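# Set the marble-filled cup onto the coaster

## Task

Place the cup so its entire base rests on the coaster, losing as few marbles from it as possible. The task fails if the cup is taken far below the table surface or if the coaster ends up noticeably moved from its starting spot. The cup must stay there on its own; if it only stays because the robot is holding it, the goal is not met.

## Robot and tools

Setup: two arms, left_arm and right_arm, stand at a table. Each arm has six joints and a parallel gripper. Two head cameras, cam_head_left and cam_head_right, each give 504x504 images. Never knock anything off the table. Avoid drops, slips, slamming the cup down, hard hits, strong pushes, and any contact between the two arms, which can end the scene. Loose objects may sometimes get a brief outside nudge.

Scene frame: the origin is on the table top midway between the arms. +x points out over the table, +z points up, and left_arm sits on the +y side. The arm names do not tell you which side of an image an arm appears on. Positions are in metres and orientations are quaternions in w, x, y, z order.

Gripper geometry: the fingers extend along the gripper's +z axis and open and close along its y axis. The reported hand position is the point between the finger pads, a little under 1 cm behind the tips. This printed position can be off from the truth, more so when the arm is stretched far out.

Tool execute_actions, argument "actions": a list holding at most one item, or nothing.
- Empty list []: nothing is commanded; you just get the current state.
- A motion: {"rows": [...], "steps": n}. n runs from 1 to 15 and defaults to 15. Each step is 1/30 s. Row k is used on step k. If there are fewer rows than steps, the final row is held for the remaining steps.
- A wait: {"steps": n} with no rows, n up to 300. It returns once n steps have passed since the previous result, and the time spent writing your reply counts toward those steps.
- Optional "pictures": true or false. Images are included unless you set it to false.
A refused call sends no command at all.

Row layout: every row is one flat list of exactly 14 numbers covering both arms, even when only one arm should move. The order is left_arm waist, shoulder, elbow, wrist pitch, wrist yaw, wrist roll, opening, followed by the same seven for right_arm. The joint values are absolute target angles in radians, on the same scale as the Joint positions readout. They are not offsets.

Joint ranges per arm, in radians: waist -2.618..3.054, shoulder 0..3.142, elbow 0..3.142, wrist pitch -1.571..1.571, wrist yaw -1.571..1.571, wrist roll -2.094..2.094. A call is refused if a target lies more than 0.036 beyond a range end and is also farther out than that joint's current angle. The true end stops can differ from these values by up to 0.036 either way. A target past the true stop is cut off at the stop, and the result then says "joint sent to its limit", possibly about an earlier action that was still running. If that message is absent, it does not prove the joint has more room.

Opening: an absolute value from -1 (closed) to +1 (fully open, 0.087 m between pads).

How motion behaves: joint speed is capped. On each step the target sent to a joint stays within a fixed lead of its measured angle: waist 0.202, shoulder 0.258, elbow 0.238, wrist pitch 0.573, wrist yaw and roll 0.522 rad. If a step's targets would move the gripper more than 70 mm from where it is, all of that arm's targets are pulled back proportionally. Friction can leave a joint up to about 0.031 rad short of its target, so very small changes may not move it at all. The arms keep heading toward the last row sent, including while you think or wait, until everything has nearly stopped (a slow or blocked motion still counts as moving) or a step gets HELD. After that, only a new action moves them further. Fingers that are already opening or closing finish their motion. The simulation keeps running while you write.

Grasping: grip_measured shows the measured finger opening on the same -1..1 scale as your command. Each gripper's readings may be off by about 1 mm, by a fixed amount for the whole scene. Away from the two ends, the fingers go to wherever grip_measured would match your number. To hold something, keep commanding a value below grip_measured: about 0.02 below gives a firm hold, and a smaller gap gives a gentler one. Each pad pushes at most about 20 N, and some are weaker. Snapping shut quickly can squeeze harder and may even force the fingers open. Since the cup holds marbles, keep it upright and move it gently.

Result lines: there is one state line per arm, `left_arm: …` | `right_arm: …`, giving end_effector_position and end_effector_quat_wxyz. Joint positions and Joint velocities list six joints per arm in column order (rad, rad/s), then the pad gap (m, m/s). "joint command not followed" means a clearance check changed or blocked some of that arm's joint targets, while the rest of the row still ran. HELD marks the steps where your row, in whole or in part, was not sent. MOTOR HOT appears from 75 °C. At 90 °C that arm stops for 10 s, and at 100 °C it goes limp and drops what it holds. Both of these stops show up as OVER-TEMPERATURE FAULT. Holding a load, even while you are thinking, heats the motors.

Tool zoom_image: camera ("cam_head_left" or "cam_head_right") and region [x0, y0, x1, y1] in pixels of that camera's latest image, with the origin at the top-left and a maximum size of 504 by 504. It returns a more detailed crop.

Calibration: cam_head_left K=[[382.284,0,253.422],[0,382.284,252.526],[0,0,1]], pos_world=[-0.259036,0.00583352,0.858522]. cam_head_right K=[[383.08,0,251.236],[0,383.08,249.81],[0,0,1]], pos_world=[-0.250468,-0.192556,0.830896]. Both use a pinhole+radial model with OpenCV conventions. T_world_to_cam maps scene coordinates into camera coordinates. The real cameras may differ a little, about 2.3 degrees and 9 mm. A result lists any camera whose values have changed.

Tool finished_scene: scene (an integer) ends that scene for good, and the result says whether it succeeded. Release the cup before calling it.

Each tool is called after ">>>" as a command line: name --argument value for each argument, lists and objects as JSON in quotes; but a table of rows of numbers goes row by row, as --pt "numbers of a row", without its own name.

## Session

>>> execute_actions --actions '[]'

Scene clock: 0.00 s of 3960.00 s.
left_arm: end_effector_position=(+0.3580, +0.3773, +0.3606) grip_measured=+1.000 end_effector_quat_wxyz=(+0.702, -0.064, +0.706, +0.072) | right_arm: end_effector_position=(+0.0996, -0.0090, +0.1428) grip_measured=+1.000 end_effector_quat_wxyz=(-0.044, +0.132, +0.931, +0.339)
Joint positions: left_arm=[-0.002  1.052  1.054 -0.006 -0.017  0.012  0.087] | right_arm=[ 0.606  1.073  0.8   -0.862 -0.563  0.988  0.087]
Joint velocities: left_arm=[-0.007  0.017  0.002  0.022  0.051  0.037  0.   ] | right_arm=[-0.017  0.007  0.002  0.022 -0.022 -0.066  0.   ]

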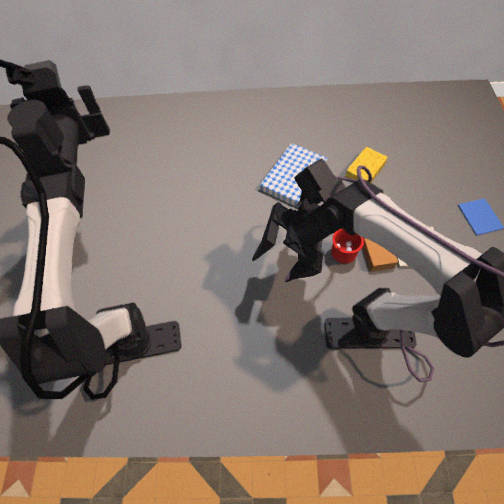

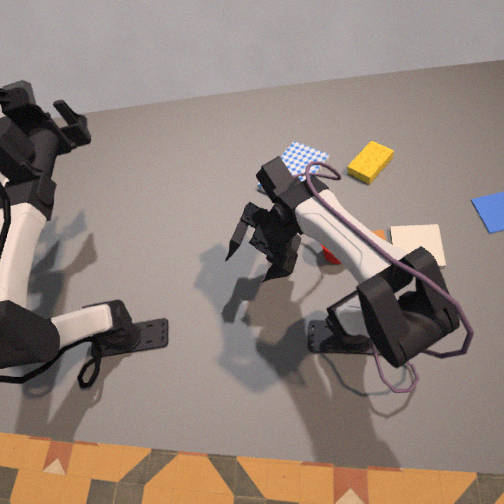

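>>> execute_actions --actions '[{"rows":[[0,1.052,1.054,0,-0.017,0.012,1,0.59,1.09,0.84,-0.88,-0.54,0.95,1],[0,1.052,1.054,0,-0.017,0.012,1,0.58,1.1,0.86,-0.9,-0.52,0.92,1],[0,1.052,1.054,0,-0.017,0.012,1,0.565,1.115,0.88,-0.92,-0.5,0.88,1],[0,1.052,1.054,0,-0.017,0.012,1,0.55,1.13,0.9,-0.94,-0.48,0.84,1],[0,1.052,1.054,0,-0.017,0.012,1,0.535,1.145,0.92,-0.96,-0.46,0.8,1],[0,1.052,1.054,0,-0.017,0.012,1,0.52,1.16,0.94,-0.98,-0.44,0.76,1],[0,1.052,1.054,0,-0.017,0.012,1,0.505,1.175,0.96,-1.0,-0.42,0.72,1],[0,1.052,1.054,0,-0.017,0.012,1,0.49,1.19,0.98,-1.02,-0.4,0.68,1],[0,1.052,1.054,0,-0.017,0.012,1,0.475,1.205,1.0,-1.04,-0.38,0.64,1],[0,1.052,1.054,0,-0.017,0.012,1,0.46,1.22,1.02,-1.06,-0.36,0.6,1],[0,1.052,1.054,0,-0.017,0.012,1,0.445,1.235,1.04,-1.08,-0.34,0.56,1],[0,1.052,1.054,0,-0.017,0.012,1,0.43,1.25,1.06,-1.1,-0.32,0.52,1],[0,1.052,1.054,0,-0.017,0.012,1,0.415,1.27,1.08,-1.12,-0.3,0.48,1],[0,1.052,1.054,0,-0.017,0.012,1,0.4,1.29,1.1,-1.14,-0.28,0.44,1],[0,1.052,1.054,0,-0.017,0.012,1,0.385,1.31,1.12,-1.16,-0.26,0.4,1]],"steps":15}]' --pictures false

>>> execute_actions --actions '[{"rows":[[0,1.052,1.054,0,-0.017,0.012,1,0.37,1.33,1.14,-1.18,-0.24,0.36,1],[0,1.052,1.054,0,-0.017,0.012,1,0.355,1.35,1.16,-1.2,-0.22,0.32,1],[0,1.052,1.054,0,-0.017,0.012,1,0.34,1.37,1.18,-1.215,-0.2,0.28,1],[0,1.052,1.054,0,-0.017,0.012,1,0.325,1.39,1.2,-1.23,-0.18,0.24,1],[0,1.052,1.054,0,-0.017,0.012,1,0.31,1.41,1.215,-1.24,-0.16,0.2,1],[0,1.052,1.054,0,-0.017,0.012,1,0.295,1.43,1.23,-1.25,-0.14,0.16,1],[0,1.052,1.054,0,-0.017,0.012,1,0.28,1.45,1.24,-1.26,-0.12,0.13,1],[0,1.052,1.054,0,-0.017,0.012,1,0.265,1.47,1.25,-1.265,-0.1,0.1,1],[0,1.052,1.054,0,-0.017,0.012,1,0.25,1.49,1.26,-1.27,-0.08,0.07,1],[0,1.052,1.054,0,-0.017,0.012,1,0.235,1.51,1.265,-1.275,-0.06,0.05,1],[0,1.052,1.054,0,-0.017,0.012,1,0.22,1.53,1.27,-1.28,-0.04,0.03,1],[0,1.052,1.054,0,-0.017,0.012,1,0.205,1.545,1.275,-1.285,-0.02,0.01,1],[0,1.052,1.054,0,-0.017,0.012,1,0.195,1.56,1.275,-1.285,0,0,1],[0,1.052,1.054,0,-0.017,0.012,1,0.187,1.57,1.275,-1.285,0.012,-0.01,1]],"steps":15}]' --pictures false

>>> execute_actions --actions '[{"steps":20}]'

>>> zoom_image --camera "cam_head_left" --region '[300, 170, 420, 290]'

>>> zoom_image --camera "cam_head_right" --region '[280, 170, 400, 290]'

Scene clock: 11.20 s of 3960.00 s.
left_arm: end_effector_position=(+0.3581, +0.3773, +0.3614) grip_measured=+1.000 end_effector_quat_wxyz=(+0.703, -0.064, +0.704, +0.072) | right_arm: end_effector_position=(+0.1697, -0.0654, +0.1471) grip_measured=+1.000 end_effector_quat_wxyz=(+0.059, +0.057, +0.971, +0.224)
Joint positions: left_arm=[-0.002  1.052  1.054 -0.002 -0.017  0.012  0.087] | right_arm=[ 0.421  1.252  1.066 -1.067 -0.348  0.567  0.087]
Joint velocities: left_arm=[-0.017 -0.007  0.012  0.022  0.007 -0.066  0.   ] | right_arm=[-0.418  0.53   0.589 -0.535  0.608 -1.121  0.   ]
Steps of this call (steps 1 to 90: nothing new was sent; then 7.70 s passed at rest; steps 91 to 105: all 15 steps of this action). Readings (joint positions):
91: left_arm=[-0.002 1.052 1.054 -0.005 -0.017 0.012] | right_arm=[0.606 1.073 0.802 -0.865 -0.560 0.983]
92: left_arm=[-0.002 1.052 1.054 -0.005 -0.017 0.012] | right_arm=[0.604 1.073 0.809 -0.872 -0.555 0.973]
94: left_arm=[-0.002 1.052 1.054 -0.004 -0.017 0.012] | right_arm=[0.586 1.083 0.840 -0.895 -0.537 0.937]
98: left_arm=[-0.002 1.052 1.054 -0.003 -0.017 0.012] | right_arm=[0.526 1.139 0.927 -0.943 -0.478 0.822]
105: the state above

Scene clock: 11.70 s of 3960.00 s.
left_arm: end_effector_position=(+0.3582, +0.3773, +0.3615) grip_measured=+1.000 end_effector_quat_wxyz=(+0.703, -0.064, +0.704, +0.072) | right_arm: end_effector_position=(+0.2142, -0.1749, +0.1148) grip_measured=+1.000 end_effector_quat_wxyz=(+0.012, -0.055, +0.998, +0.029)
Joint positions: left_arm=[-0.002  1.052  1.054 -0.002 -0.017  0.012  0.087] | right_arm=[ 0.204  1.539  1.25  -1.25  -0.055  0.068  0.087]
Joint velocities: left_arm=[ 0.002 -0.027 -0.002  0.007 -0.037 -0.022  0.   ] | right_arm=[-0.256  0.359 -0.002 -0.198  0.388 -0.432  0.   ]
Steps of this call (steps 1 to 15: all 15 steps of this action). Readings (joint positions):
1: left_arm=[-0.002 1.052 1.054 -0.002 -0.017 0.012] | right_arm=[0.406 1.272 1.086 -1.086 -0.329 0.528]
2: left_arm=[-0.002 1.052 1.054 -0.002 -0.017 0.012] | right_arm=[0.391 1.292 1.106 -1.105 -0.309 0.490]
4: left_arm=[-0.002 1.052 1.054 -0.002 -0.017 0.012] | right_arm=[0.361 1.333 1.146 -1.142 -0.270 0.411]
8: left_arm=[-0.002 1.052 1.054 -0.002 -0.017 0.012] | right_arm=[0.301 1.412 1.211 -1.199 -0.191 0.258]
15: the state above

Scene clock: 12.37 s of 3960.00 s.
left_arm: end_effector_position=(+0.3582, +0.3773, +0.3615) grip_measured=+1.000 end_effector_quat_wxyz=(+0.703, -0.064, +0.704, +0.072) | right_arm: end_effector_position=(+0.2111, -0.1910, +0.1117) grip_measured=+1.000 end_effector_quat_wxyz=(-0.004, -0.085, +0.996, -0.003)
Joint positions: left_arm=[-0.002  1.052  1.054 -0.002 -0.017  0.012  0.087] | right_arm=[ 0.195  1.557  1.25  -1.273  0.005 -0.002  0.087]
Joint velocities: left_arm=[ 0.002 -0.032 -0.022 -0.007  0.007 -0.066  0.   ] | right_arm=[-0.022 -0.002  0.002  0.007 -0.007 -0.037  0.   ]
Steps of this call (steps 1 to 20: the robot went on to your last target). Readings (joint positions):
1: left_arm=[-0.002 1.052 1.054 -0.002 -0.017 0.012] | right_arm=[0.198 1.549 1.250 -1.255 -0.041 0.054]
2: left_arm=[-0.002 1.052 1.054 -0.002 -0.017 0.012] | right_arm=[0.196 1.555 1.250 -1.258 -0.031 0.043]
4: left_arm=[-0.002 1.052 1.054 -0.002 -0.017 0.012] | right_arm=[0.195 1.557 1.250 -1.264 -0.017 0.026]
8: left_arm=[-0.002 1.052 1.054 -0.002 -0.017 0.012] | right_arm=[0.195 1.557 1.250 -1.270 -0.004 0.009]
20: the state above

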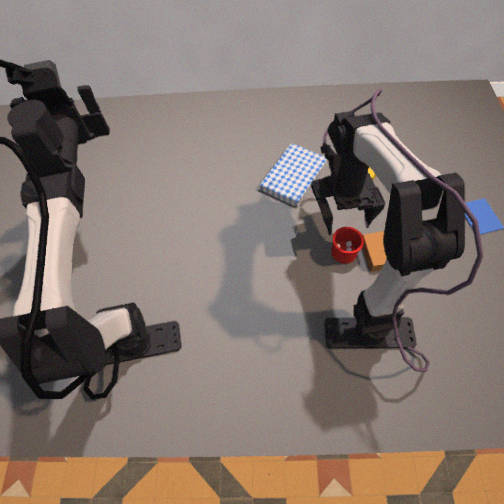

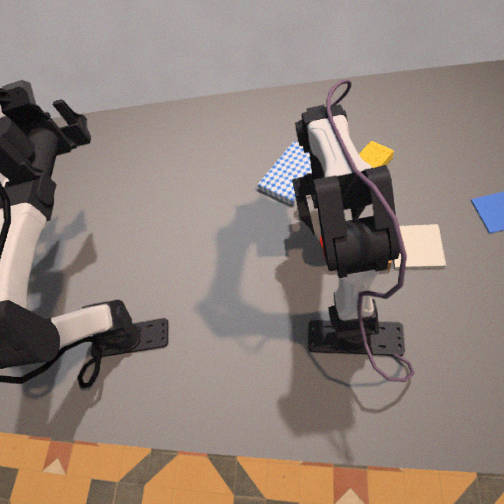

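Region (300, 170, 420, 290) of cam_head_left's 504x504 image, scaled by 4.200, with more detail than that image has.

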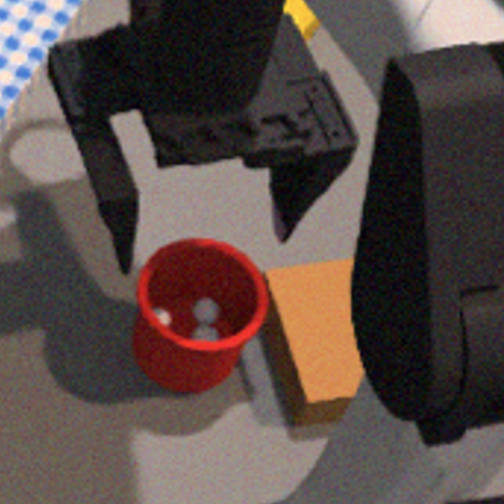

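Region (280, 170, 400, 290) of cam_head_right's 504x504 image, scaled by 4.200, with more detail than that image has.

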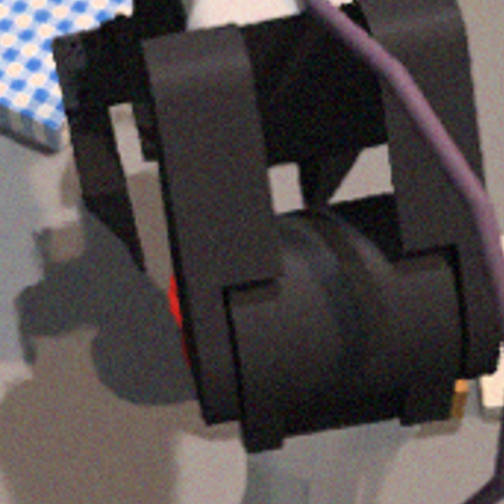

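>>> execute_actions --actions '[{"rows":[[0,1.052,1.054,0,-0.017,0.012,1,0.185,1.557,1.23,-1.255,0,0,1],[0,1.052,1.054,0,-0.017,0.012,1,0.18,1.557,1.22,-1.24,0,0,1],[0,1.052,1.054,0,-0.017,0.012,1,0.176,1.557,1.21,-1.228,0,0,1],[0,1.052,1.054,0,-0.017,0.012,1,0.172,1.557,1.198,-1.216,0,0,1],[0,1.052,1.054,0,-0.017,0.012,1,0.168,1.557,1.186,-1.204,0,0,1],[0,1.052,1.054,0,-0.017,0.012,1,0.165,1.557,1.174,-1.192,0,0,1],[0,1.052,1.054,0,-0.017,0.012,1,0.165,1.557,1.162,-1.18,0,0,1],[0,1.052,1.054,0,-0.017,0.012,1,0.165,1.557,1.152,-1.172,0,0,1],[0,1.052,1.054,0,-0.017,0.012,1,0.165,1.557,1.145,-1.168,0,0,1]],"steps":15}]' --pictures false

>>> execute_actions --actions '[{"steps":8}]'

>>> zoom_image --camera "cam_head_left" --region '[300, 170, 420, 290]'

>>> zoom_image --camera "cam_head_right" --region '[280, 150, 460, 290]'

Scene clock: 17.93 s of 3960.00 s.
left_arm: end_effector_position=(+0.3582, +0.3773, +0.3615) grip_measured=+1.000 end_effector_quat_wxyz=(+0.703, -0.064, +0.704, +0.072) | right_arm: end_effector_position=(+0.2105, -0.1956, +0.0907) grip_measured=+1.000 end_effector_quat_wxyz=(-0.002, -0.075, +0.997, -0.003)
Joint positions: left_arm=[-0.002  1.052  1.054 -0.002 -0.017  0.012  0.087] | right_arm=[ 0.176  1.557  1.168 -1.187  0.005 -0.003  0.087]
Joint velocities: left_arm=[-0.002 -0.027 -0.007 -0.007  0.007 -0.022  0.   ] | right_arm=[-0.007 -0.017 -0.012  0.168 -0.007 -0.051  0.   ]
Steps of this call (steps 1 to 15: the robot went on to your last target; steps 16 to 90: nothing new was sent; then 2.07 s passed at rest; steps 91 to 105: all 15 steps of this action). Readings (joint positions):
91: left_arm=[-0.002 1.052 1.054 -0.002 -0.017 0.012] | right_arm=[0.195 1.557 1.250 -1.273 0.005 -0.003]
92: left_arm=[-0.002 1.052 1.054 -0.002 -0.017 0.012] | right_arm=[0.195 1.557 1.250 -1.270 0.005 -0.003]
94: left_arm=[-0.002 1.052 1.054 -0.002 -0.017 0.012] | right_arm=[0.192 1.557 1.243 -1.254 0.005 -0.003]
98: left_arm=[-0.002 1.052 1.054 -0.002 -0.017 0.012] | right_arm=[0.177 1.557 1.197 -1.216 0.005 -0.003]
105: the state above

Scene clock: 18.20 s of 3960.00 s.
left_arm: end_effector_position=(+0.3582, +0.3773, +0.3615) grip_measured=+1.000 end_effector_quat_wxyz=(+0.703, -0.064, +0.704, +0.072) | right_arm: end_effector_position=(+0.2127, -0.1952, +0.0904) grip_measured=+1.000 end_effector_quat_wxyz=(+0.002, -0.075, +0.997, -0.002)
Joint positions: left_arm=[-0.002  1.052  1.054 -0.002 -0.017  0.012  0.087] | right_arm=[ 0.176  1.557  1.168 -1.178  0.005 -0.003  0.087]
Joint velocities: left_arm=[ 0.002  0.012  0.002  0.037 -0.037 -0.037  0.   ] | right_arm=[ 0.002 -0.012 -0.002 -0.037 -0.022  0.022  0.   ]
Steps of this call (steps 1 to 8: the robot went on to your last target). Readings (joint positions):
1: left_arm=[-0.002 1.052 1.054 -0.002 -0.017 0.012] | right_arm=[0.176 1.557 1.168 -1.185 0.005 -0.003]
2: left_arm=[-0.002 1.052 1.054 -0.002 -0.017 0.012] | right_arm=[0.176 1.557 1.168 -1.183 0.005 -0.003]
4: left_arm=[-0.002 1.052 1.054 -0.002 -0.017 0.012] | right_arm=[0.176 1.557 1.168 -1.180 0.005 -0.003]
8: the state above

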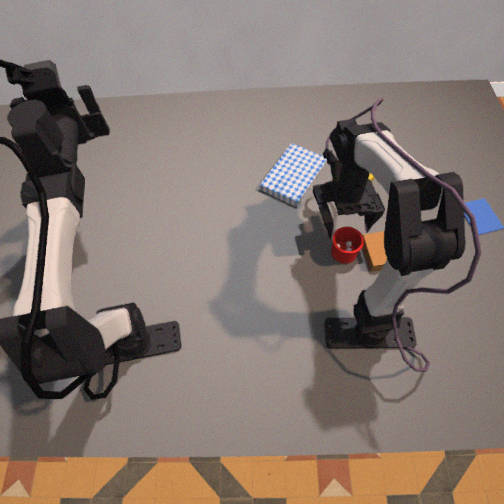

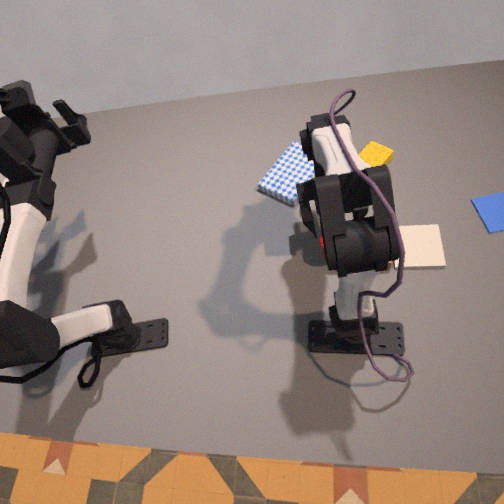

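Region (300, 170, 420, 290) of cam_head_left's 504x504 image, scaled by 4.200, with more detail than that image has.

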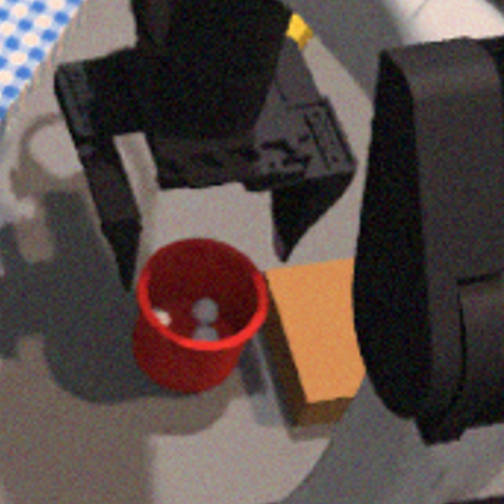

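Region (280, 150, 460, 290) of cam_head_right's 504x504 image, scaled by 2.800, with more detail than that image has.

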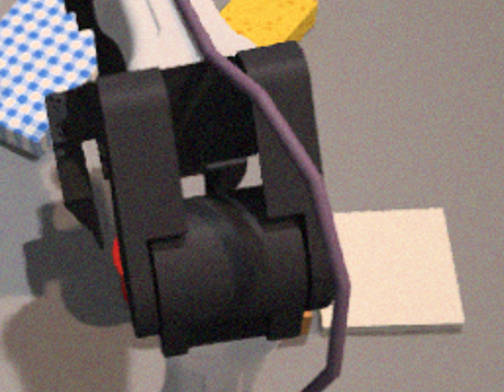

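>>> execute_actions --actions '[{"rows":[[0,1.052,1.054,0,-0.017,0.012,1,0.165,1.56,1.137,-1.16,0,0,1],[0,1.052,1.054,0,-0.017,0.012,1,0.165,1.563,1.126,-1.148,0,0,1],[0,1.052,1.054,0,-0.017,0.012,1,0.165,1.566,1.115,-1.135,0,0,1],[0,1.052,1.054,0,-0.017,0.012,1,0.165,1.569,1.104,-1.122,0,0,1],[0,1.052,1.054,0,-0.017,0.012,1,0.165,1.572,1.093,-1.109,0,0,1],[0,1.052,1.054,0,-0.017,0.012,1,0.165,1.574,1.082,-1.096,0,0,1],[0,1.052,1.054,0,-0.017,0.012,1,0.165,1.576,1.071,-1.083,0,0,1],[0,1.052,1.054,0,-0.017,0.012,1,0.165,1.578,1.06,-1.07,0,0,1],[0,1.052,1.054,0,-0.017,0.012,1,0.165,1.58,1.049,-1.057,0,0,1],[0,1.052,1.054,0,-0.017,0.012,1,0.165,1.582,1.038,-1.044,0,0,1],[0,1.052,1.054,0,-0.017,0.012,1,0.165,1.584,1.027,-1.032,0,0,1],[0,1.052,1.054,0,-0.017,0.012,1,0.165,1.586,1.016,-1.022,0,0,1],[0,1.052,1.054,0,-0.017,0.012,1,0.165,1.588,1.007,-1.015,0,0,1],[0,1.052,1.054,0,-0.017,0.012,1,0.165,1.588,1.0,-1.015,0,0,1]],"steps":15}]' --pictures false

>>> execute_actions --actions '[{"steps":10}]'

>>> zoom_image --camera "cam_head_left" --region '[300, 170, 420, 290]'

Scene clock: 24.30 s of 3960.00 s.
left_arm: end_effector_position=(+0.3582, +0.3773, +0.3615) grip_measured=+1.000 end_effector_quat_wxyz=(+0.703, -0.064, +0.704, +0.072) | right_arm: end_effector_position=(+0.2029, -0.1967, +0.0572) grip_measured=+1.000 end_effector_quat_wxyz=(-0.003, -0.075, +0.997, -0.003)
Joint positions: left_arm=[-0.002  1.052  1.054 -0.002 -0.017  0.012  0.087] | right_arm=[ 0.176  1.557  1.031 -1.051  0.005 -0.003  0.087]
Joint velocities: left_arm=[ 0.002 -0.022  0.002  0.066  0.007  0.037  0.   ] | right_arm=[-0.002 -0.002 -0.188  0.051  0.007 -0.037  0.   ]
Steps of this call (steps 1 to 30: the robot went on to your last target; steps 31 to 90: nothing new was sent; then 2.60 s passed at rest; steps 91 to 105: all 15 steps of this action). Readings (joint positions):
91: left_arm=[-0.002 1.052 1.054 -0.002 -0.017 0.012] | right_arm=[0.176 1.557 1.168 -1.175 0.005 -0.003]
92: left_arm=[-0.002 1.052 1.054 -0.002 -0.017 0.012] | right_arm=[0.176 1.557 1.165 -1.172 0.005 -0.003]
94: left_arm=[-0.002 1.052 1.054 -0.002 -0.017 0.012] | right_arm=[0.176 1.557 1.151 -1.156 0.005 -0.003]
98: left_arm=[-0.002 1.052 1.054 -0.002 -0.017 0.012] | right_arm=[0.176 1.557 1.104 -1.121 0.005 -0.003]
105: the state above

Scene clock: 24.63 s of 3960.00 s.
left_arm: end_effector_position=(+0.3582, +0.3773, +0.3615) grip_measured=+1.000 end_effector_quat_wxyz=(+0.703, -0.064, +0.704, +0.072) | right_arm: end_effector_position=(+0.2065, -0.1962, +0.0545) grip_measured=+1.000 end_effector_quat_wxyz=(+0.006, -0.075, +0.997, -0.002)
Joint positions: left_arm=[-0.002  1.052  1.054 -0.002 -0.017  0.012  0.087] | right_arm=[ 0.176  1.557  1.023 -1.026  0.005 -0.003  0.087]
Joint velocities: left_arm=[ 0.017 -0.002  0.002  0.037  0.007  0.007  0.   ] | right_arm=[ 0.007 -0.007 -0.002 -0.022  0.007  0.007  0.   ]
Steps of this call (steps 1 to 10: the robot went on to your last target). Readings (joint positions):
1: left_arm=[-0.002 1.052 1.054 -0.002 -0.017 0.012] | right_arm=[0.176 1.557 1.026 -1.047 0.005 -0.003]
2: left_arm=[-0.002 1.052 1.054 -0.002 -0.017 0.012] | right_arm=[0.176 1.557 1.024 -1.044 0.005 -0.003]
4: left_arm=[-0.002 1.052 1.054 -0.002 -0.017 0.012] | right_arm=[0.176 1.557 1.023 -1.038 0.005 -0.003]
8: left_arm=[-0.002 1.052 1.054 -0.002 -0.017 0.012] | right_arm=[0.176 1.557 1.023 -1.029 0.005 -0.003]
10: the state above

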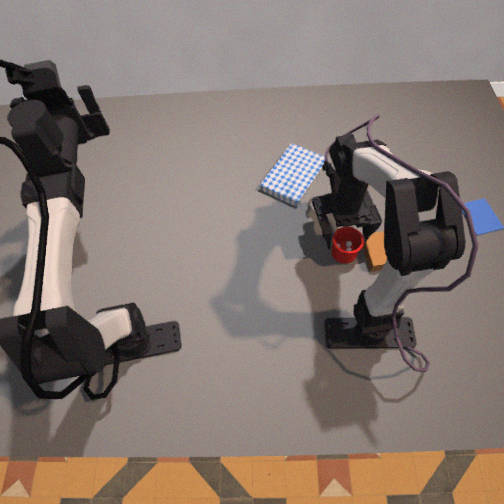

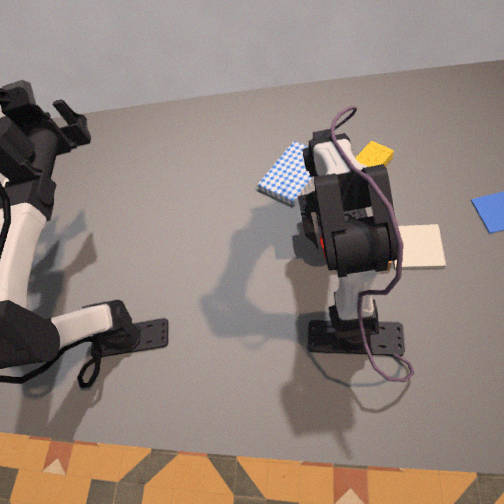

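Region (300, 170, 420, 290) of cam_head_left's 504x504 image, scaled by 4.200, with more detail than that image has.

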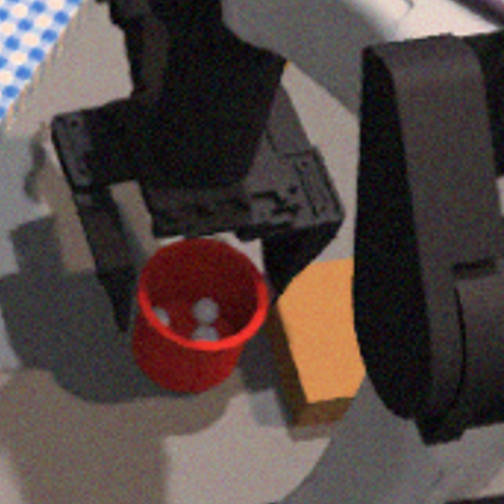

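A bit lower via shoulder, then close.

>>> execute_actions --actions '[{"rows":[[0,1.052,1.054,0,-0.017,0.012,1,0.165,1.594,1.0,-1.015,0,0,0.96],[0,1.052,1.054,0,-0.017,0.012,1,0.165,1.6,1.0,-1.015,0,0,0.93],[0,1.052,1.054,0,-0.017,0.012,1,0.165,1.605,1.0,-1.015,0,0,0.9],[0,1.052,1.054,0,-0.017,0.012,1,0.165,1.605,1.0,-1.015,0,0,0.87],[0,1.052,1.054,0,-0.017,0.012,1,0.165,1.605,1.0,-1.015,0,0,0.84],[0,1.052,1.054,0,-0.017,0.012,1,0.165,1.605,1.0,-1.015,0,0,0.81],[0,1.052,1.054,0,-0.017,0.012,1,0.165,1.605,1.0,-1.015,0,0,0.78],[0,1.052,1.054,0,-0.017,0.012,1,0.165,1.605,1.0,-1.015,0,0,0.76],[0,1.052,1.054,0,-0.017,0.012,1,0.165,1.605,1.0,-1.015,0,0,0.74],[0,1.052,1.054,0,-0.017,0.012,1,0.165,1.605,1.0,-1.015,0,0,0.72],[0,1.052,1.054,0,-0.017,0.012,1,0.165,1.605,1.0,-1.015,0,0,0.7],[0,1.052,1.054,0,-0.017,0.012,1,0.165,1.605,1.0,-1.015,0,0,0.68],[0,1.052,1.054,0,-0.017,0.012,1,0.165,1.605,1.0,-1.015,0,0,0.66],[0,1.052,1.054,0,-0.017,0.012,1,0.165,1.605,1.0,-1.015,0,0,0.64],[0,1.052,1.054,0,-0.017,0.012,1,0.165,1.605,1.0,-1.015,0,0,0.62]],"steps":15}]' --pictures false

>>> execute_actions --actions '[{"steps":8}]' --pictures false

Scene clock: 28.77 s of 3960.00 s.
left_arm: end_effector_position=(+0.3582, +0.3773, +0.3615) grip_measured=+1.000 end_effector_quat_wxyz=(+0.703, -0.064, +0.704, +0.072) | right_arm: end_effector_position=(+0.2058, -0.1962, +0.0491) grip_measured=+0.631 end_effector_quat_wxyz=(-0.006, -0.075, +0.997, -0.003)
Joint positions: left_arm=[-0.002  1.052  1.054 -0.002 -0.017  0.012  0.087] | right_arm=[ 0.176  1.584  1.023 -1.022  0.005 -0.003  0.071]
Joint velocities: left_arm=[ 0.002 -0.022 -0.002  0.051  0.037  0.022  0.   ] | right_arm=[ 0.002 -0.002  0.002 -0.022  0.022 -0.007 -0.014]
Steps of this call (steps 1 to 30: the robot went on to your last target; steps 31 to 90: nothing new was sent; then 0.63 s passed at rest; steps 91 to 105: all 15 steps of this action). Readings (joint positions):
91: left_arm=[-0.002 1.052 1.054 -0.002 -0.017 0.012] | right_arm=[0.176 1.558 1.023 -1.023 0.005 -0.003]
92: left_arm=[-0.002 1.052 1.054 -0.002 -0.017 0.012] | right_arm=[0.176 1.561 1.023 -1.023 0.005 -0.003]
94: left_arm=[-0.002 1.052 1.054 -0.002 -0.017 0.012] | right_arm=[0.176 1.572 1.023 -1.022 0.005 -0.003]
98: left_arm=[-0.002 1.052 1.054 -0.002 -0.017 0.012] | right_arm=[0.176 1.584 1.023 -1.022 0.005 -0.003]
105: the state above

Scene clock: 29.03 s of 3960.00 s.
left_arm: end_effector_position=(+0.3582, +0.3773, +0.3615) grip_measured=+1.000 end_effector_quat_wxyz=(+0.703, -0.064, +0.704, +0.072) | right_arm: end_effector_position=(+0.2058, -0.1962, +0.0491) grip_measured=+0.624 end_effector_quat_wxyz=(-0.006, -0.075, +0.997, -0.003)
Joint positions: left_arm=[-0.002  1.052  1.054 -0.002 -0.017  0.012  0.087] | right_arm=[ 0.176  1.584  1.023 -1.022  0.005 -0.003  0.071]
Joint velocities: left_arm=[-0.007 -0.012 -0.002 -0.007 -0.037  0.022  0.   ] | right_arm=[-0.002  0.007 -0.017  0.022 -0.037  0.022 -0.   ]
Steps of this call (steps 1 to 8: the robot went on to your last target). Readings (joint positions):
1: left_arm=[-0.002 1.052 1.054 -0.002 -0.017 0.012] | right_arm=[0.176 1.584 1.023 -1.022 0.005 -0.003]
2: left_arm=[-0.002 1.052 1.054 -0.002 -0.017 0.012] | right_arm=[0.176 1.584 1.023 -1.022 0.005 -0.003]
4: left_arm=[-0.002 1.052 1.054 -0.002 -0.017 0.012] | right_arm=[0.176 1.584 1.023 -1.022 0.005 -0.003]
8: the state above

>>> execute_actions --actions '[{"rows":[[0,1.052,1.054,0,-0.017,0.012,1,0.165,1.59,1.02,-1.02,0,0,0.61],[0,1.052,1.054,0,-0.017,0.012,1,0.165,1.59,1.02,-1.02,0,0,0.595]],"steps":10}]'

>>> zoom_image --camera "cam_head_left" --region '[300, 170, 420, 290]'

Scene clock: 30.63 s of 3960.00 s.
left_arm: end_effector_position=(+0.3582, +0.3773, +0.3615) grip_measured=+1.000 end_effector_quat_wxyz=(+0.703, -0.064, +0.704, +0.072) | right_arm: end_effector_position=(+0.2058, -0.1962, +0.0491) grip_measured=+0.617 end_effector_quat_wxyz=(-0.006, -0.075, +0.997, -0.003)
Joint positions: left_arm=[-0.002  1.052  1.054 -0.002 -0.017  0.012  0.087] | right_arm=[ 0.176  1.584  1.023 -1.022  0.005 -0.003  0.071]
Joint velocities: left_arm=[ 0.002  0.007 -0.002 -0.022 -0.007 -0.007  0.   ] | right_arm=[ 0.007  0.007 -0.017 -0.037  0.037  0.022 -0.001]
Steps of this call (steps 1 to 15: the robot went on to your last target; steps 16 to 38: nothing new was sent; steps 39 to 48: all 10 steps of this action). Readings (joint positions):
39: left_arm=[-0.002 1.052 1.054 -0.002 -0.017 0.012] | right_arm=[0.176 1.584 1.023 -1.022 0.005 -0.003]
40: left_arm=[-0.002 1.052 1.054 -0.002 -0.017 0.012] | right_arm=[0.176 1.584 1.023 -1.022 0.005 -0.003]
42: left_arm=[-0.002 1.052 1.054 -0.002 -0.017 0.012] | right_arm=[0.176 1.584 1.023 -1.022 0.005 -0.003]
46: left_arm=[-0.002 1.052 1.054 -0.002 -0.017 0.012] | right_arm=[0.176 1.584 1.023 -1.022 0.005 -0.003]
48: the state above

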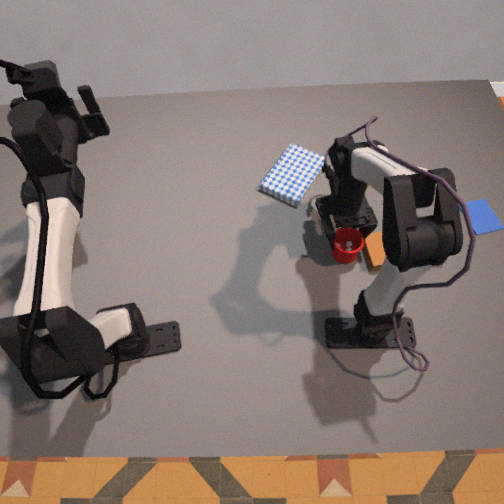

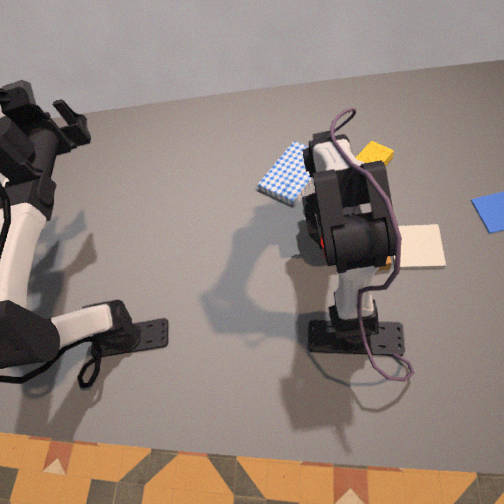

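Region (300, 170, 420, 290) of cam_head_left's 504x504 image, scaled by 4.200, with more detail than that image has.

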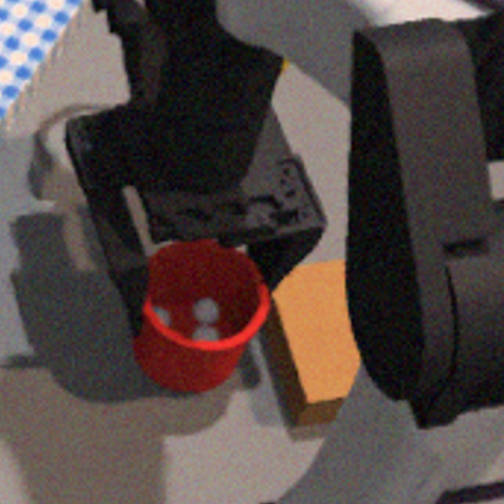

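>>> execute_actions --actions '[{"rows":[[0,1.052,1.054,0,-0.017,0.012,1,0.165,1.59,1.045,-1.045,0,0,0.595],[0,1.052,1.054,0,-0.017,0.012,1,0.165,1.59,1.05,-1.057,0,0,0.595],[0,1.052,1.054,0,-0.017,0.012,1,0.165,1.59,1.057,-1.069,0,0,0.595],[0,1.052,1.054,0,-0.017,0.012,1,0.165,1.59,1.066,-1.081,0,0,0.595],[0,1.052,1.054,0,-0.017,0.012,1,0.165,1.59,1.077,-1.093,0,0,0.595],[0,1.052,1.054,0,-0.017,0.012,1,0.165,1.59,1.089,-1.105,0,0,0.595],[0,1.052,1.054,0,-0.017,0.012,1,0.165,1.59,1.101,-1.117,0,0,0.595],[0,1.052,1.054,0,-0.017,0.012,1,0.165,1.59,1.113,-1.129,0,0,0.595],[0,1.052,1.054,0,-0.017,0.012,1,0.165,1.59,1.125,-1.141,0,0,0.595],[0,1.052,1.054,0,-0.017,0.012,1,0.165,1.59,1.137,-1.153,0,0,0.595],[0,1.052,1.054,0,-0.017,0.012,1,0.165,1.59,1.149,-1.165,0,0,0.595],[0,1.052,1.054,0,-0.017,0.012,1,0.165,1.59,1.161,-1.177,0,0,0.595],[0,1.052,1.054,0,-0.017,0.012,1,0.165,1.59,1.173,-1.189,0,0,0.595],[0,1.052,1.054,0,-0.017,0.012,1,0.165,1.59,1.185,-1.201,0,0,0.595],[0,1.052,1.054,0,-0.017,0.012,1,0.165,1.59,1.197,-1.213,0,0,0.595]],"steps":15}]' --pictures false

>>> execute_actions --actions '[{"rows":[[0,1.052,1.054,0,-0.017,0.012,1,0.165,1.59,1.209,-1.225,0,0,0.595],[0,1.052,1.054,0,-0.017,0.012,1,0.165,1.59,1.221,-1.237,0,0,0.595],[0,1.052,1.054,0,-0.017,0.012,1,0.165,1.59,1.233,-1.249,0,0,0.595],[0,1.052,1.054,0,-0.017,0.012,1,0.165,1.59,1.245,-1.26,0,0,0.595],[0,1.052,1.054,0,-0.017,0.012,1,0.165,1.59,1.257,-1.27,0,0,0.595],[0,1.052,1.054,0,-0.017,0.012,1,0.165,1.595,1.269,-1.28,0,0,0.595],[0,1.052,1.054,0,-0.017,0.012,1,0.163,1.6,1.28,-1.287,0,0,0.595],[0,1.052,1.054,0,-0.017,0.012,1,0.159,1.605,1.29,-1.292,0,0,0.595],[0,1.052,1.054,0,-0.017,0.012,1,0.153,1.61,1.299,-1.296,0,0,0.595],[0,1.052,1.054,0,-0.017,0.012,1,0.145,1.615,1.307,-1.3,0,0,0.595],[0,1.052,1.054,0,-0.017,0.012,1,0.135,1.62,1.314,-1.3,0,0,0.595],[0,1.052,1.054,0,-0.017,0.012,1,0.122,1.626,1.321,-1.3,0,0,0.595],[0,1.052,1.054,0,-0.017,0.012,1,0.106,1.632,1.328,-1.3,0,0,0.595],[0,1.052,1.054,0,-0.017,0.012,1,0.087,1.638,1.335,-1.3,0,0,0.595],[0,1.052,1.054,0,-0.017,0.012,1,0.065,1.644,1.342,-1.3,0,0,0.595]],"steps":15}]'

>>> execute_actions --actions '[{"rows":[[0,1.052,1.054,0,-0.017,0.012,1,0.04,1.65,1.349,-1.3,0,0,0.595],[0,1.052,1.054,0,-0.017,0.012,1,0.015,1.656,1.356,-1.3,0,0,0.595],[0,1.052,1.054,0,-0.017,0.012,1,-0.01,1.662,1.363,-1.3,0,0,0.595],[0,1.052,1.054,0,-0.017,0.012,1,-0.035,1.668,1.37,-1.3,0,0,0.595],[0,1.052,1.054,0,-0.017,0.012,1,-0.06,1.674,1.377,-1.3,0,0,0.595],[0,1.052,1.054,0,-0.017,0.012,1,-0.085,1.68,1.384,-1.3,0,0,0.595],[0,1.052,1.054,0,-0.017,0.012,1,-0.11,1.686,1.391,-1.3,0,0,0.595],[0,1.052,1.054,0,-0.017,0.012,1,-0.135,1.692,1.398,-1.3,0,0,0.595],[0,1.052,1.054,0,-0.017,0.012,1,-0.16,1.698,1.405,-1.3,0,0,0.595],[0,1.052,1.054,0,-0.017,0.012,1,-0.185,1.704,1.412,-1.3,0,0,0.595],[0,1.052,1.054,0,-0.017,0.012,1,-0.21,1.71,1.418,-1.3,0,0,0.595],[0,1.052,1.054,0,-0.017,0.012,1,-0.235,1.716,1.424,-1.3,0,0,0.595],[0,1.052,1.054,0,-0.017,0.012,1,-0.26,1.722,1.43,-1.3,0,0,0.595],[0,1.052,1.054,0,-0.017,0.012,1,-0.285,1.728,1.436,-1.3,0,0,0.595],[0,1.052,1.054,0,-0.017,0.012,1,-0.31,1.734,1.442,-1.3,0,0,0.595]],"steps":15}]' --pictures false

>>> execute_actions --actions '[{"rows":[[0,1.052,1.054,0,-0.017,0.012,1,-0.335,1.74,1.448,-1.3,0,0,0.595],[0,1.052,1.054,0,-0.017,0.012,1,-0.36,1.746,1.454,-1.3,0,0,0.595],[0,1.052,1.054,0,-0.017,0.012,1,-0.385,1.752,1.46,-1.3,0,0,0.595],[0,1.052,1.054,0,-0.017,0.012,1,-0.41,1.758,1.466,-1.3,0,0,0.595],[0,1.052,1.054,0,-0.017,0.012,1,-0.434,1.764,1.472,-1.3,0,0,0.595],[0,1.052,1.054,0,-0.017,0.012,1,-0.457,1.77,1.478,-1.3,0,0,0.595],[0,1.052,1.054,0,-0.017,0.012,1,-0.478,1.776,1.484,-1.3,0,0,0.595],[0,1.052,1.054,0,-0.017,0.012,1,-0.497,1.781,1.489,-1.3,0,0,0.595],[0,1.052,1.054,0,-0.017,0.012,1,-0.514,1.786,1.494,-1.3,0,0,0.595],[0,1.052,1.054,0,-0.017,0.012,1,-0.528,1.79,1.498,-1.3,0,0,0.595],[0,1.052,1.054,0,-0.017,0.012,1,-0.54,1.793,1.501,-1.3,0,0,0.595],[0,1.052,1.054,0,-0.017,0.012,1,-0.549,1.796,1.504,-1.3,0,0,0.595],[0,1.052,1.054,0,-0.017,0.012,1,-0.556,1.798,1.505,-1.3,0,0,0.595],[0,1.052,1.054,0,-0.017,0.012,1,-0.56,1.798,1.5,-1.29,0,0,0.595],[0,1.052,1.054,0,-0.017,0.012,1,-0.562,1.798,1.48,-1.28,0,0,0.595]],"steps":15}]' --pictures false

>>> execute_actions --actions '[{"rows":[[0,1.052,1.054,0,-0.017,0.012,1,-0.562,1.798,1.46,-1.265,0,0,0.595],[0,1.052,1.054,0,-0.017,0.012,1,-0.562,1.798,1.452,-1.253,0,0,0.595],[0,1.052,1.054,0,-0.017,0.012,1,-0.562,1.798,1.442,-1.242,0,0,0.595],[0,1.052,1.054,0,-0.017,0.012,1,-0.562,1.798,1.431,-1.231,0,0,0.595],[0,1.052,1.054,0,-0.017,0.012,1,-0.562,1.798,1.42,-1.22,0,0,0.595],[0,1.052,1.054,0,-0.017,0.012,1,-0.562,1.798,1.409,-1.209,0,0,0.595],[0,1.052,1.054,0,-0.017,0.012,1,-0.562,1.798,1.398,-1.198,0,0,0.595],[0,1.052,1.054,0,-0.017,0.012,1,-0.562,1.798,1.387,-1.187,0,0,0.595],[0,1.052,1.054,0,-0.017,0.012,1,-0.562,1.798,1.376,-1.176,0,0,0.595],[0,1.052,1.054,0,-0.017,0.012,1,-0.562,1.798,1.365,-1.166,0,0,0.595],[0,1.052,1.054,0,-0.017,0.012,1,-0.562,1.798,1.354,-1.157,0,0,0.595],[0,1.052,1.054,0,-0.017,0.012,1,-0.562,1.798,1.344,-1.151,0,0,0.595],[0,1.052,1.054,0,-0.017,0.012,1,-0.562,1.798,1.336,-1.148,0,0,0.595],[0,1.052,1.054,0,-0.017,0.012,1,-0.562,1.798,1.33,-1.148,0,0,0.595]],"steps":15}]' --pictures false

>>> execute_actions --actions '[{"steps":10}]'

>>> zoom_image --camera "cam_head_left" --region '[360, 170, 480, 290]'

>>> zoom_image --camera "cam_head_right" --region '[360, 170, 480, 290]'

Scene clock: 46.33 s of 3960.00 s.
left_arm: end_effector_position=(+0.3582, +0.3773, +0.3615) grip_measured=+1.000 end_effector_quat_wxyz=(+0.703, -0.064, +0.704, +0.072) | right_arm: end_effector_position=(+0.2147, -0.1949, +0.0807) grip_measured=+0.617 end_effector_quat_wxyz=(-0.005, -0.075, +0.997, -0.003)
Joint positions: left_arm=[-0.002  1.052  1.054 -0.002 -0.017  0.012  0.087] | right_arm=[ 0.176  1.584  1.153 -1.15   0.005 -0.003  0.071]
Joint velocities: left_arm=[-0.017 -0.027 -0.007  0.007  0.007 -0.022  0.   ] | right_arm=[-0.007 -0.007  0.349 -0.344 -0.007 -0.022 -0.   ]
Steps of this call (steps 1 to 15: the robot went on to your last target; steps 16 to 90: nothing new was sent; then 12.20 s passed at rest; steps 91 to 105: all 15 steps of this action). Readings (joint positions):
91: left_arm=[-0.002 1.052 1.054 -0.002 -0.017 0.012] | right_arm=[0.176 1.584 1.023 -1.023 0.005 -0.003]
92: left_arm=[-0.002 1.052 1.054 -0.002 -0.017 0.012] | right_arm=[0.176 1.584 1.023 -1.026 0.005 -0.003]
94: left_arm=[-0.002 1.052 1.054 -0.002 -0.017 0.012] | right_arm=[0.176 1.584 1.026 -1.038 0.005 -0.003]
98: left_arm=[-0.002 1.052 1.054 -0.002 -0.017 0.012] | right_arm=[0.176 1.584 1.065 -1.078 0.005 -0.003]
105: the state above

Scene clock: 46.83 s of 3960.00 s.
left_arm: end_effector_position=(+0.3582, +0.3773, +0.3615) grip_measured=+1.000 end_effector_quat_wxyz=(+0.703, -0.064, +0.704, +0.072) | right_arm: end_effector_position=(+0.2279, -0.2078, +0.1140) grip_measured=+0.617 end_effector_quat_wxyz=(-0.000, -0.044, +0.999, -0.001)
Joint positions: left_arm=[-0.002  1.052  1.054 -0.002 -0.017  0.012  0.087] | right_arm=[ 0.112  1.604  1.308 -1.276  0.002 -0.003  0.071]
Joint velocities: left_arm=[ 0.017  0.002  0.002 -0.007  0.081 -0.066  0.   ] | right_arm=[-0.515  0.242  0.198 -0.095 -0.007 -0.066  0.001]
Steps of this call (steps 1 to 15: all 15 steps of this action). Readings (joint positions):
1: left_arm=[-0.002 1.052 1.054 -0.002 -0.017 0.012] | right_arm=[0.176 1.584 1.165 -1.161 0.005 -0.003]
2: left_arm=[-0.002 1.052 1.054 -0.002 -0.017 0.012] | right_arm=[0.176 1.584 1.177 -1.173 0.005 -0.003]
4: left_arm=[-0.002 1.052 1.054 -0.002 -0.017 0.012] | right_arm=[0.176 1.584 1.201 -1.197 0.005 -0.003]
8: left_arm=[-0.002 1.052 1.054 -0.002 -0.017 0.012] | right_arm=[0.175 1.584 1.247 -1.240 0.005 -0.003]
15: the state above

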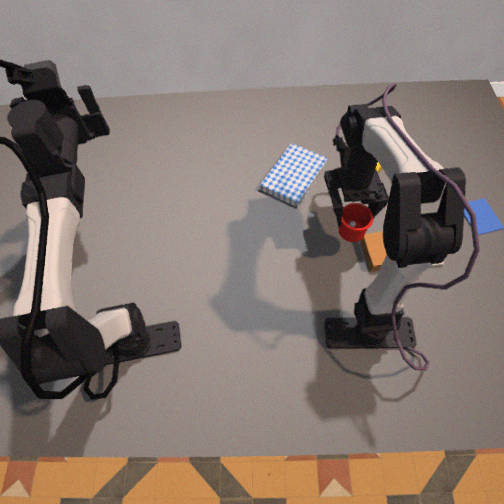

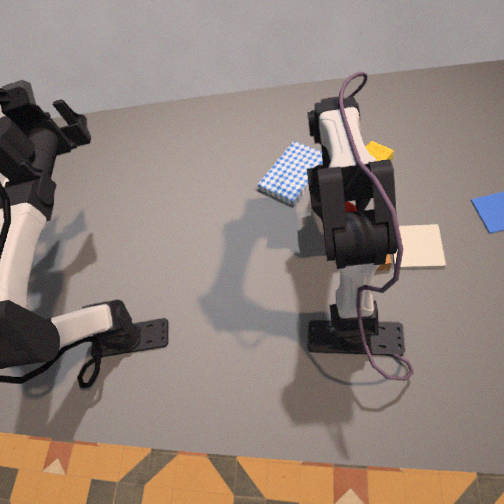

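Scene clock: 47.33 s of 3960.00 s.
left_arm: end_effector_position=(+0.3582, +0.3773, +0.3615) grip_measured=+1.000 end_effector_quat_wxyz=(+0.703, -0.064, +0.704, +0.072) | right_arm: end_effector_position=(+0.2422, -0.3018, +0.1126) grip_measured=+0.617 end_effector_quat_wxyz=(-0.003, +0.141, +0.990, +0.000)
Joint positions: left_arm=[-0.002  1.052  1.054 -0.002 -0.017  0.012  0.087] | right_arm=[-0.258  1.701  1.408 -1.284  0.    -0.003  0.071]
Joint velocities: left_arm=[-0.017 -0.017  0.002  0.066 -0.037 -0.081  0.   ] | right_arm=[-0.716  0.188  0.173  0.007 -0.051 -0.022 -0.001]
Steps of this call (steps 1 to 15: all 15 steps of this action). Readings (joint positions):
1: left_arm=[-0.002 1.052 1.054 -0.002 -0.017 0.012] | right_arm=[0.093 1.612 1.315 -1.278 0.002 -0.003]
2: left_arm=[-0.002 1.052 1.054 -0.002 -0.017 0.012] | right_arm=[0.070 1.621 1.321 -1.279 0.001 -0.003]
4: left_arm=[-0.002 1.052 1.054 -0.002 -0.017 0.012] | right_arm=[0.020 1.637 1.333 -1.281 0.001 -0.003]
8: left_arm=[-0.002 1.052 1.054 -0.002 -0.017 0.012] | right_arm=[-0.084 1.662 1.361 -1.283 0.001 -0.003]
15: the state above

Scene clock: 47.83 s of 3960.00 s.
left_arm: end_effector_position=(+0.3582, +0.3773, +0.3615) grip_measured=+1.000 end_effector_quat_wxyz=(+0.703, -0.064, +0.704, +0.072) | right_arm: end_effector_position=(+0.2251, -0.3810, +0.1084) grip_measured=+0.617 end_effector_quat_wxyz=(-0.006, +0.284, +0.959, +0.002)
Joint positions: left_arm=[-0.002  1.052  1.054 -0.002 -0.017  0.012  0.087] | right_arm=[-0.55   1.775  1.477 -1.285  0.    -0.003  0.071]
Joint velocities: left_arm=[-0.002 -0.012 -0.002  0.007  0.022 -0.022  0.   ] | right_arm=[-0.144  0.022 -0.027  0.037  0.007  0.037 -0.   ]
Steps of this call (steps 1 to 15: all 15 steps of this action). Readings (joint positions):
1: left_arm=[-0.002 1.052 1.054 -0.002 -0.017 0.012] | right_arm=[-0.283 1.707 1.414 -1.284 0.000 -0.003]
2: left_arm=[-0.002 1.052 1.054 -0.002 -0.017 0.012] | right_arm=[-0.308 1.714 1.420 -1.284 0.000 -0.003]
4: left_arm=[-0.002 1.052 1.054 -0.002 -0.017 0.012] | right_arm=[-0.358 1.726 1.432 -1.285 0.000 -0.003]
8: left_arm=[-0.002 1.052 1.054 -0.002 -0.017 0.012] | right_arm=[-0.454 1.750 1.455 -1.285 0.000 -0.003]
15: the state above

Scene clock: 48.33 s of 3960.00 s.
left_arm: end_effector_position=(+0.3582, +0.3773, +0.3615) grip_measured=+1.000 end_effector_quat_wxyz=(+0.703, -0.064, +0.704, +0.072) | right_arm: end_effector_position=(+0.2197, -0.3790, +0.0789) grip_measured=+0.617 end_effector_quat_wxyz=(-0.010, +0.286, +0.958, +0.003)
Joint positions: left_arm=[-0.002  1.052  1.054 -0.002 -0.017  0.012  0.087] | right_arm=[-0.555  1.776  1.358 -1.175  0.    -0.003  0.071]
Joint velocities: left_arm=[-0.012  0.007  0.002 -0.007 -0.037  0.022  0.   ] | right_arm=[ 0.002  0.002 -0.149  0.081 -0.037  0.066 -0.   ]
Steps of this call (steps 1 to 15: all 15 steps of this action). Readings (joint positions):
1: left_arm=[-0.002 1.052 1.054 -0.002 -0.017 0.012] | right_arm=[-0.553 1.776 1.477 -1.284 0.000 -0.003]
2: left_arm=[-0.002 1.052 1.054 -0.002 -0.017 0.012] | right_arm=[-0.554 1.776 1.477 -1.280 0.000 -0.003]
4: left_arm=[-0.002 1.052 1.054 -0.002 -0.017 0.012] | right_arm=[-0.555 1.776 1.474 -1.266 0.000 -0.003]
8: left_arm=[-0.002 1.052 1.054 -0.002 -0.017 0.012] | right_arm=[-0.555 1.776 1.432 -1.228 0.000 -0.003]
15: the state above

Scene clock: 48.67 s of 3960.00 s.
left_arm: end_effector_position=(+0.3582, +0.3773, +0.3615) grip_measured=+1.000 end_effector_quat_wxyz=(+0.703, -0.064, +0.704, +0.072) | right_arm: end_effector_position=(+0.2220, -0.3805, +0.0768) grip_measured=+0.617 end_effector_quat_wxyz=(-0.004, +0.286, +0.958, +0.001)
Joint positions: left_arm=[-0.002  1.052  1.054 -0.002 -0.017  0.012  0.087] | right_arm=[-0.555  1.776  1.352 -1.156  0.    -0.003  0.071]
Joint velocities: left_arm=[ 0.007  0.002 -0.002 -0.066  0.037 -0.037  0.   ] | right_arm=[-0.007 -0.022 -0.007  0.095  0.007  0.007 -0.   ]
Steps of this call (steps 1 to 10: the robot went on to your last target). Readings (joint positions):
1: left_arm=[-0.002 1.052 1.054 -0.002 -0.017 0.012] | right_arm=[-0.555 1.776 1.354 -1.172 0.000 -0.003]
2: left_arm=[-0.002 1.052 1.054 -0.002 -0.017 0.012] | right_arm=[-0.555 1.776 1.352 -1.169 0.000 -0.003]
4: left_arm=[-0.002 1.052 1.054 -0.002 -0.017 0.012] | right_arm=[-0.555 1.776 1.352 -1.164 0.000 -0.003]
8: left_arm=[-0.002 1.052 1.054 -0.002 -0.017 0.012] | right_arm=[-0.555 1.776 1.352 -1.157 0.000 -0.003]
10: the state above

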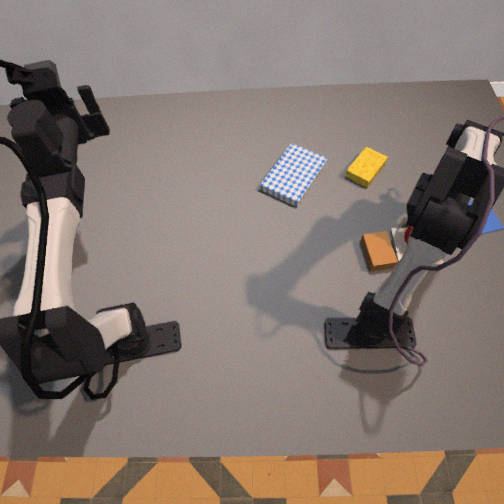

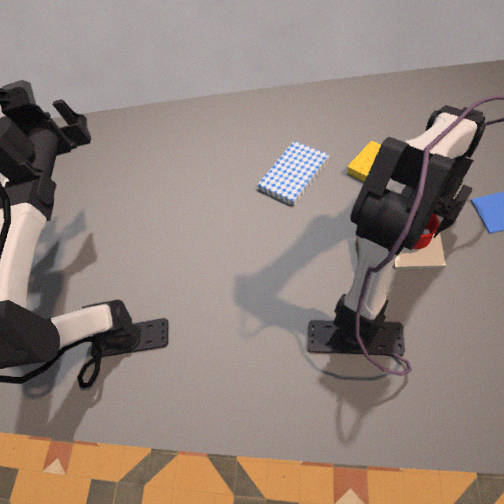

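Region (360, 170, 480, 290) of cam_head_left's 504x504 image, scaled by 4.200, with more detail than that image has.

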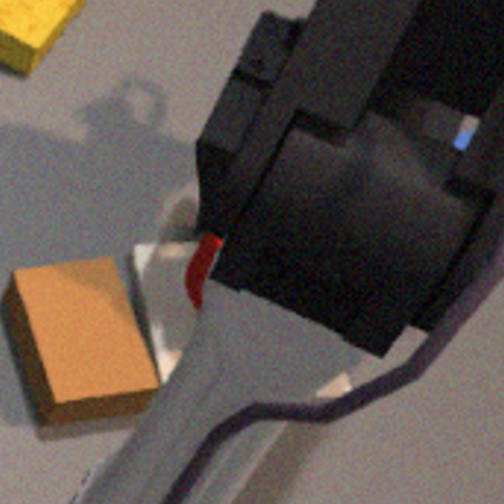

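Region (360, 170, 480, 290) of cam_head_right's 504x504 image, scaled by 4.200, with more detail than that image has.

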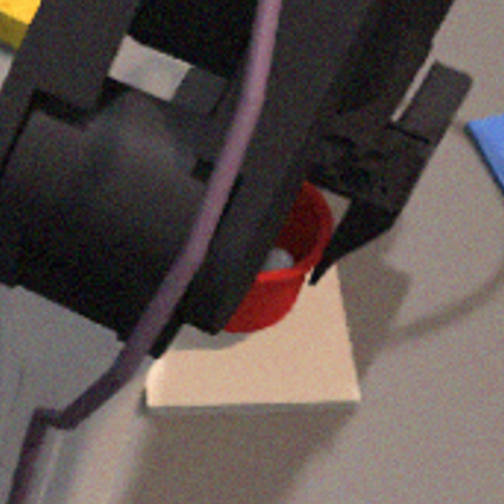

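>>> execute_actions --actions '[{"rows":[[0,1.052,1.054,0,-0.017,0.012,1,-0.562,1.78,1.325,-1.142,0,0,0.595],[0,1.052,1.054,0,-0.017,0.012,1,-0.562,1.78,1.319,-1.136,0,0,0.595],[0,1.052,1.054,0,-0.017,0.012,1,-0.562,1.78,1.313,-1.13,0,0,0.595],[0,1.052,1.054,0,-0.017,0.012,1,-0.562,1.78,1.307,-1.124,0,0,0.595],[0,1.052,1.054,0,-0.017,0.012,1,-0.562,1.78,1.301,-1.118,0,0,0.595],[0,1.052,1.054,0,-0.017,0.012,1,-0.562,1.78,1.295,-1.112,0,0,0.595],[0,1.052,1.054,0,-0.017,0.012,1,-0.562,1.78,1.289,-1.106,0,0,0.595],[0,1.052,1.054,0,-0.017,0.012,1,-0.562,1.78,1.284,-1.1,0,0,0.595],[0,1.052,1.054,0,-0.017,0.012,1,-0.562,1.78,1.279,-1.095,0,0,0.595],[0,1.052,1.054,0,-0.017,0.012,1,-0.562,1.78,1.275,-1.09,0,0,0.595],[0,1.052,1.054,0,-0.017,0.012,1,-0.562,1.78,1.271,-1.087,0,0,0.595],[0,1.052,1.054,0,-0.017,0.012,1,-0.562,1.78,1.267,-1.085,0,0,0.595],[0,1.052,1.054,0,-0.017,0.012,1,-0.562,1.78,1.264,-1.083,0,0,0.595],[0,1.052,1.054,0,-0.017,0.012,1,-0.562,1.78,1.261,-1.082,0,0,0.595],[0,1.052,1.054,0,-0.017,0.012,1,-0.562,1.78,1.258,-1.081,0,0,0.595]],"steps":15}]' --pictures false

>>> execute_actions --actions '[{"steps":10}]' --pictures false

Scene clock: 53.23 s of 3960.00 s.
left_arm: end_effector_position=(+0.3582, +0.3773, +0.3615) grip_measured=+1.000 end_effector_quat_wxyz=(+0.703, -0.064, +0.704, +0.072) | right_arm: end_effector_position=(+0.2178, -0.3778, +0.0627) grip_measured=+0.617 end_effector_quat_wxyz=(-0.008, +0.286, +0.958, +0.002)
Joint positions: left_arm=[-0.002  1.052  1.054 -0.002 -0.017  0.012  0.087] | right_arm=[-0.555  1.776  1.294 -1.105  0.001 -0.003  0.071]
Joint velocities: left_arm=[ 0.012 -0.002 -0.007  0.022 -0.051 -0.051  0.   ] | right_arm=[-0.002 -0.012 -0.002 -0.051 -0.051  0.022  0.001]
Steps of this call (steps 1 to 30: the robot went on to your last target; steps 31 to 110: nothing new was sent; then 0.40 s passed at rest; steps 111 to 125: all 15 steps of this action). Readings (joint positions):
111: left_arm=[-0.002 1.052 1.054 -0.002 -0.017 0.012] | right_arm=[-0.555 1.776 1.352 -1.153 0.000 -0.003]
112: left_arm=[-0.002 1.052 1.054 -0.002 -0.017 0.012] | right_arm=[-0.555 1.776 1.352 -1.151 0.000 -0.003]
114: left_arm=[-0.002 1.052 1.054 -0.002 -0.017 0.012] | right_arm=[-0.555 1.776 1.345 -1.143 0.000 -0.003]
118: left_arm=[-0.002 1.052 1.054 -0.002 -0.017 0.012] | right_arm=[-0.555 1.776 1.318 -1.125 0.000 -0.003]
125: the state above

Scene clock: 53.57 s of 3960.00 s.
left_arm: end_effector_position=(+0.3582, +0.3773, +0.3615) grip_measured=+1.000 end_effector_quat_wxyz=(+0.703, -0.064, +0.704, +0.072) | right_arm: end_effector_position=(+0.2178, -0.3778, +0.0627) grip_measured=+0.617 end_effector_quat_wxyz=(-0.008, +0.286, +0.958, +0.002)
Joint positions: left_arm=[-0.002  1.052  1.054 -0.002 -0.017  0.012  0.087] | right_arm=[-0.555  1.776  1.294 -1.105  0.001 -0.003  0.071]
Joint velocities: left_arm=[ 0.017  0.007 -0.012 -0.095 -0.022 -0.037  0.   ] | right_arm=[-0.007 -0.007 -0.007  0.007  0.066  0.022 -0.   ]
Steps of this call (steps 1 to 10: the robot went on to your last target). Readings (joint positions):
1: left_arm=[-0.002 1.052 1.054 -0.002 -0.017 0.012] | right_arm=[-0.555 1.776 1.294 -1.105 0.001 -0.003]
2: left_arm=[-0.002 1.052 1.054 -0.002 -0.017 0.012] | right_arm=[-0.555 1.776 1.294 -1.105 0.001 -0.003]
4: left_arm=[-0.002 1.052 1.054 -0.002 -0.017 0.012] | right_arm=[-0.555 1.776 1.294 -1.105 0.001 -0.003]
8: left_arm=[-0.002 1.052 1.054 -0.002 -0.017 0.012] | right_arm=[-0.555 1.776 1.294 -1.105 0.001 -0.003]
10: the state above


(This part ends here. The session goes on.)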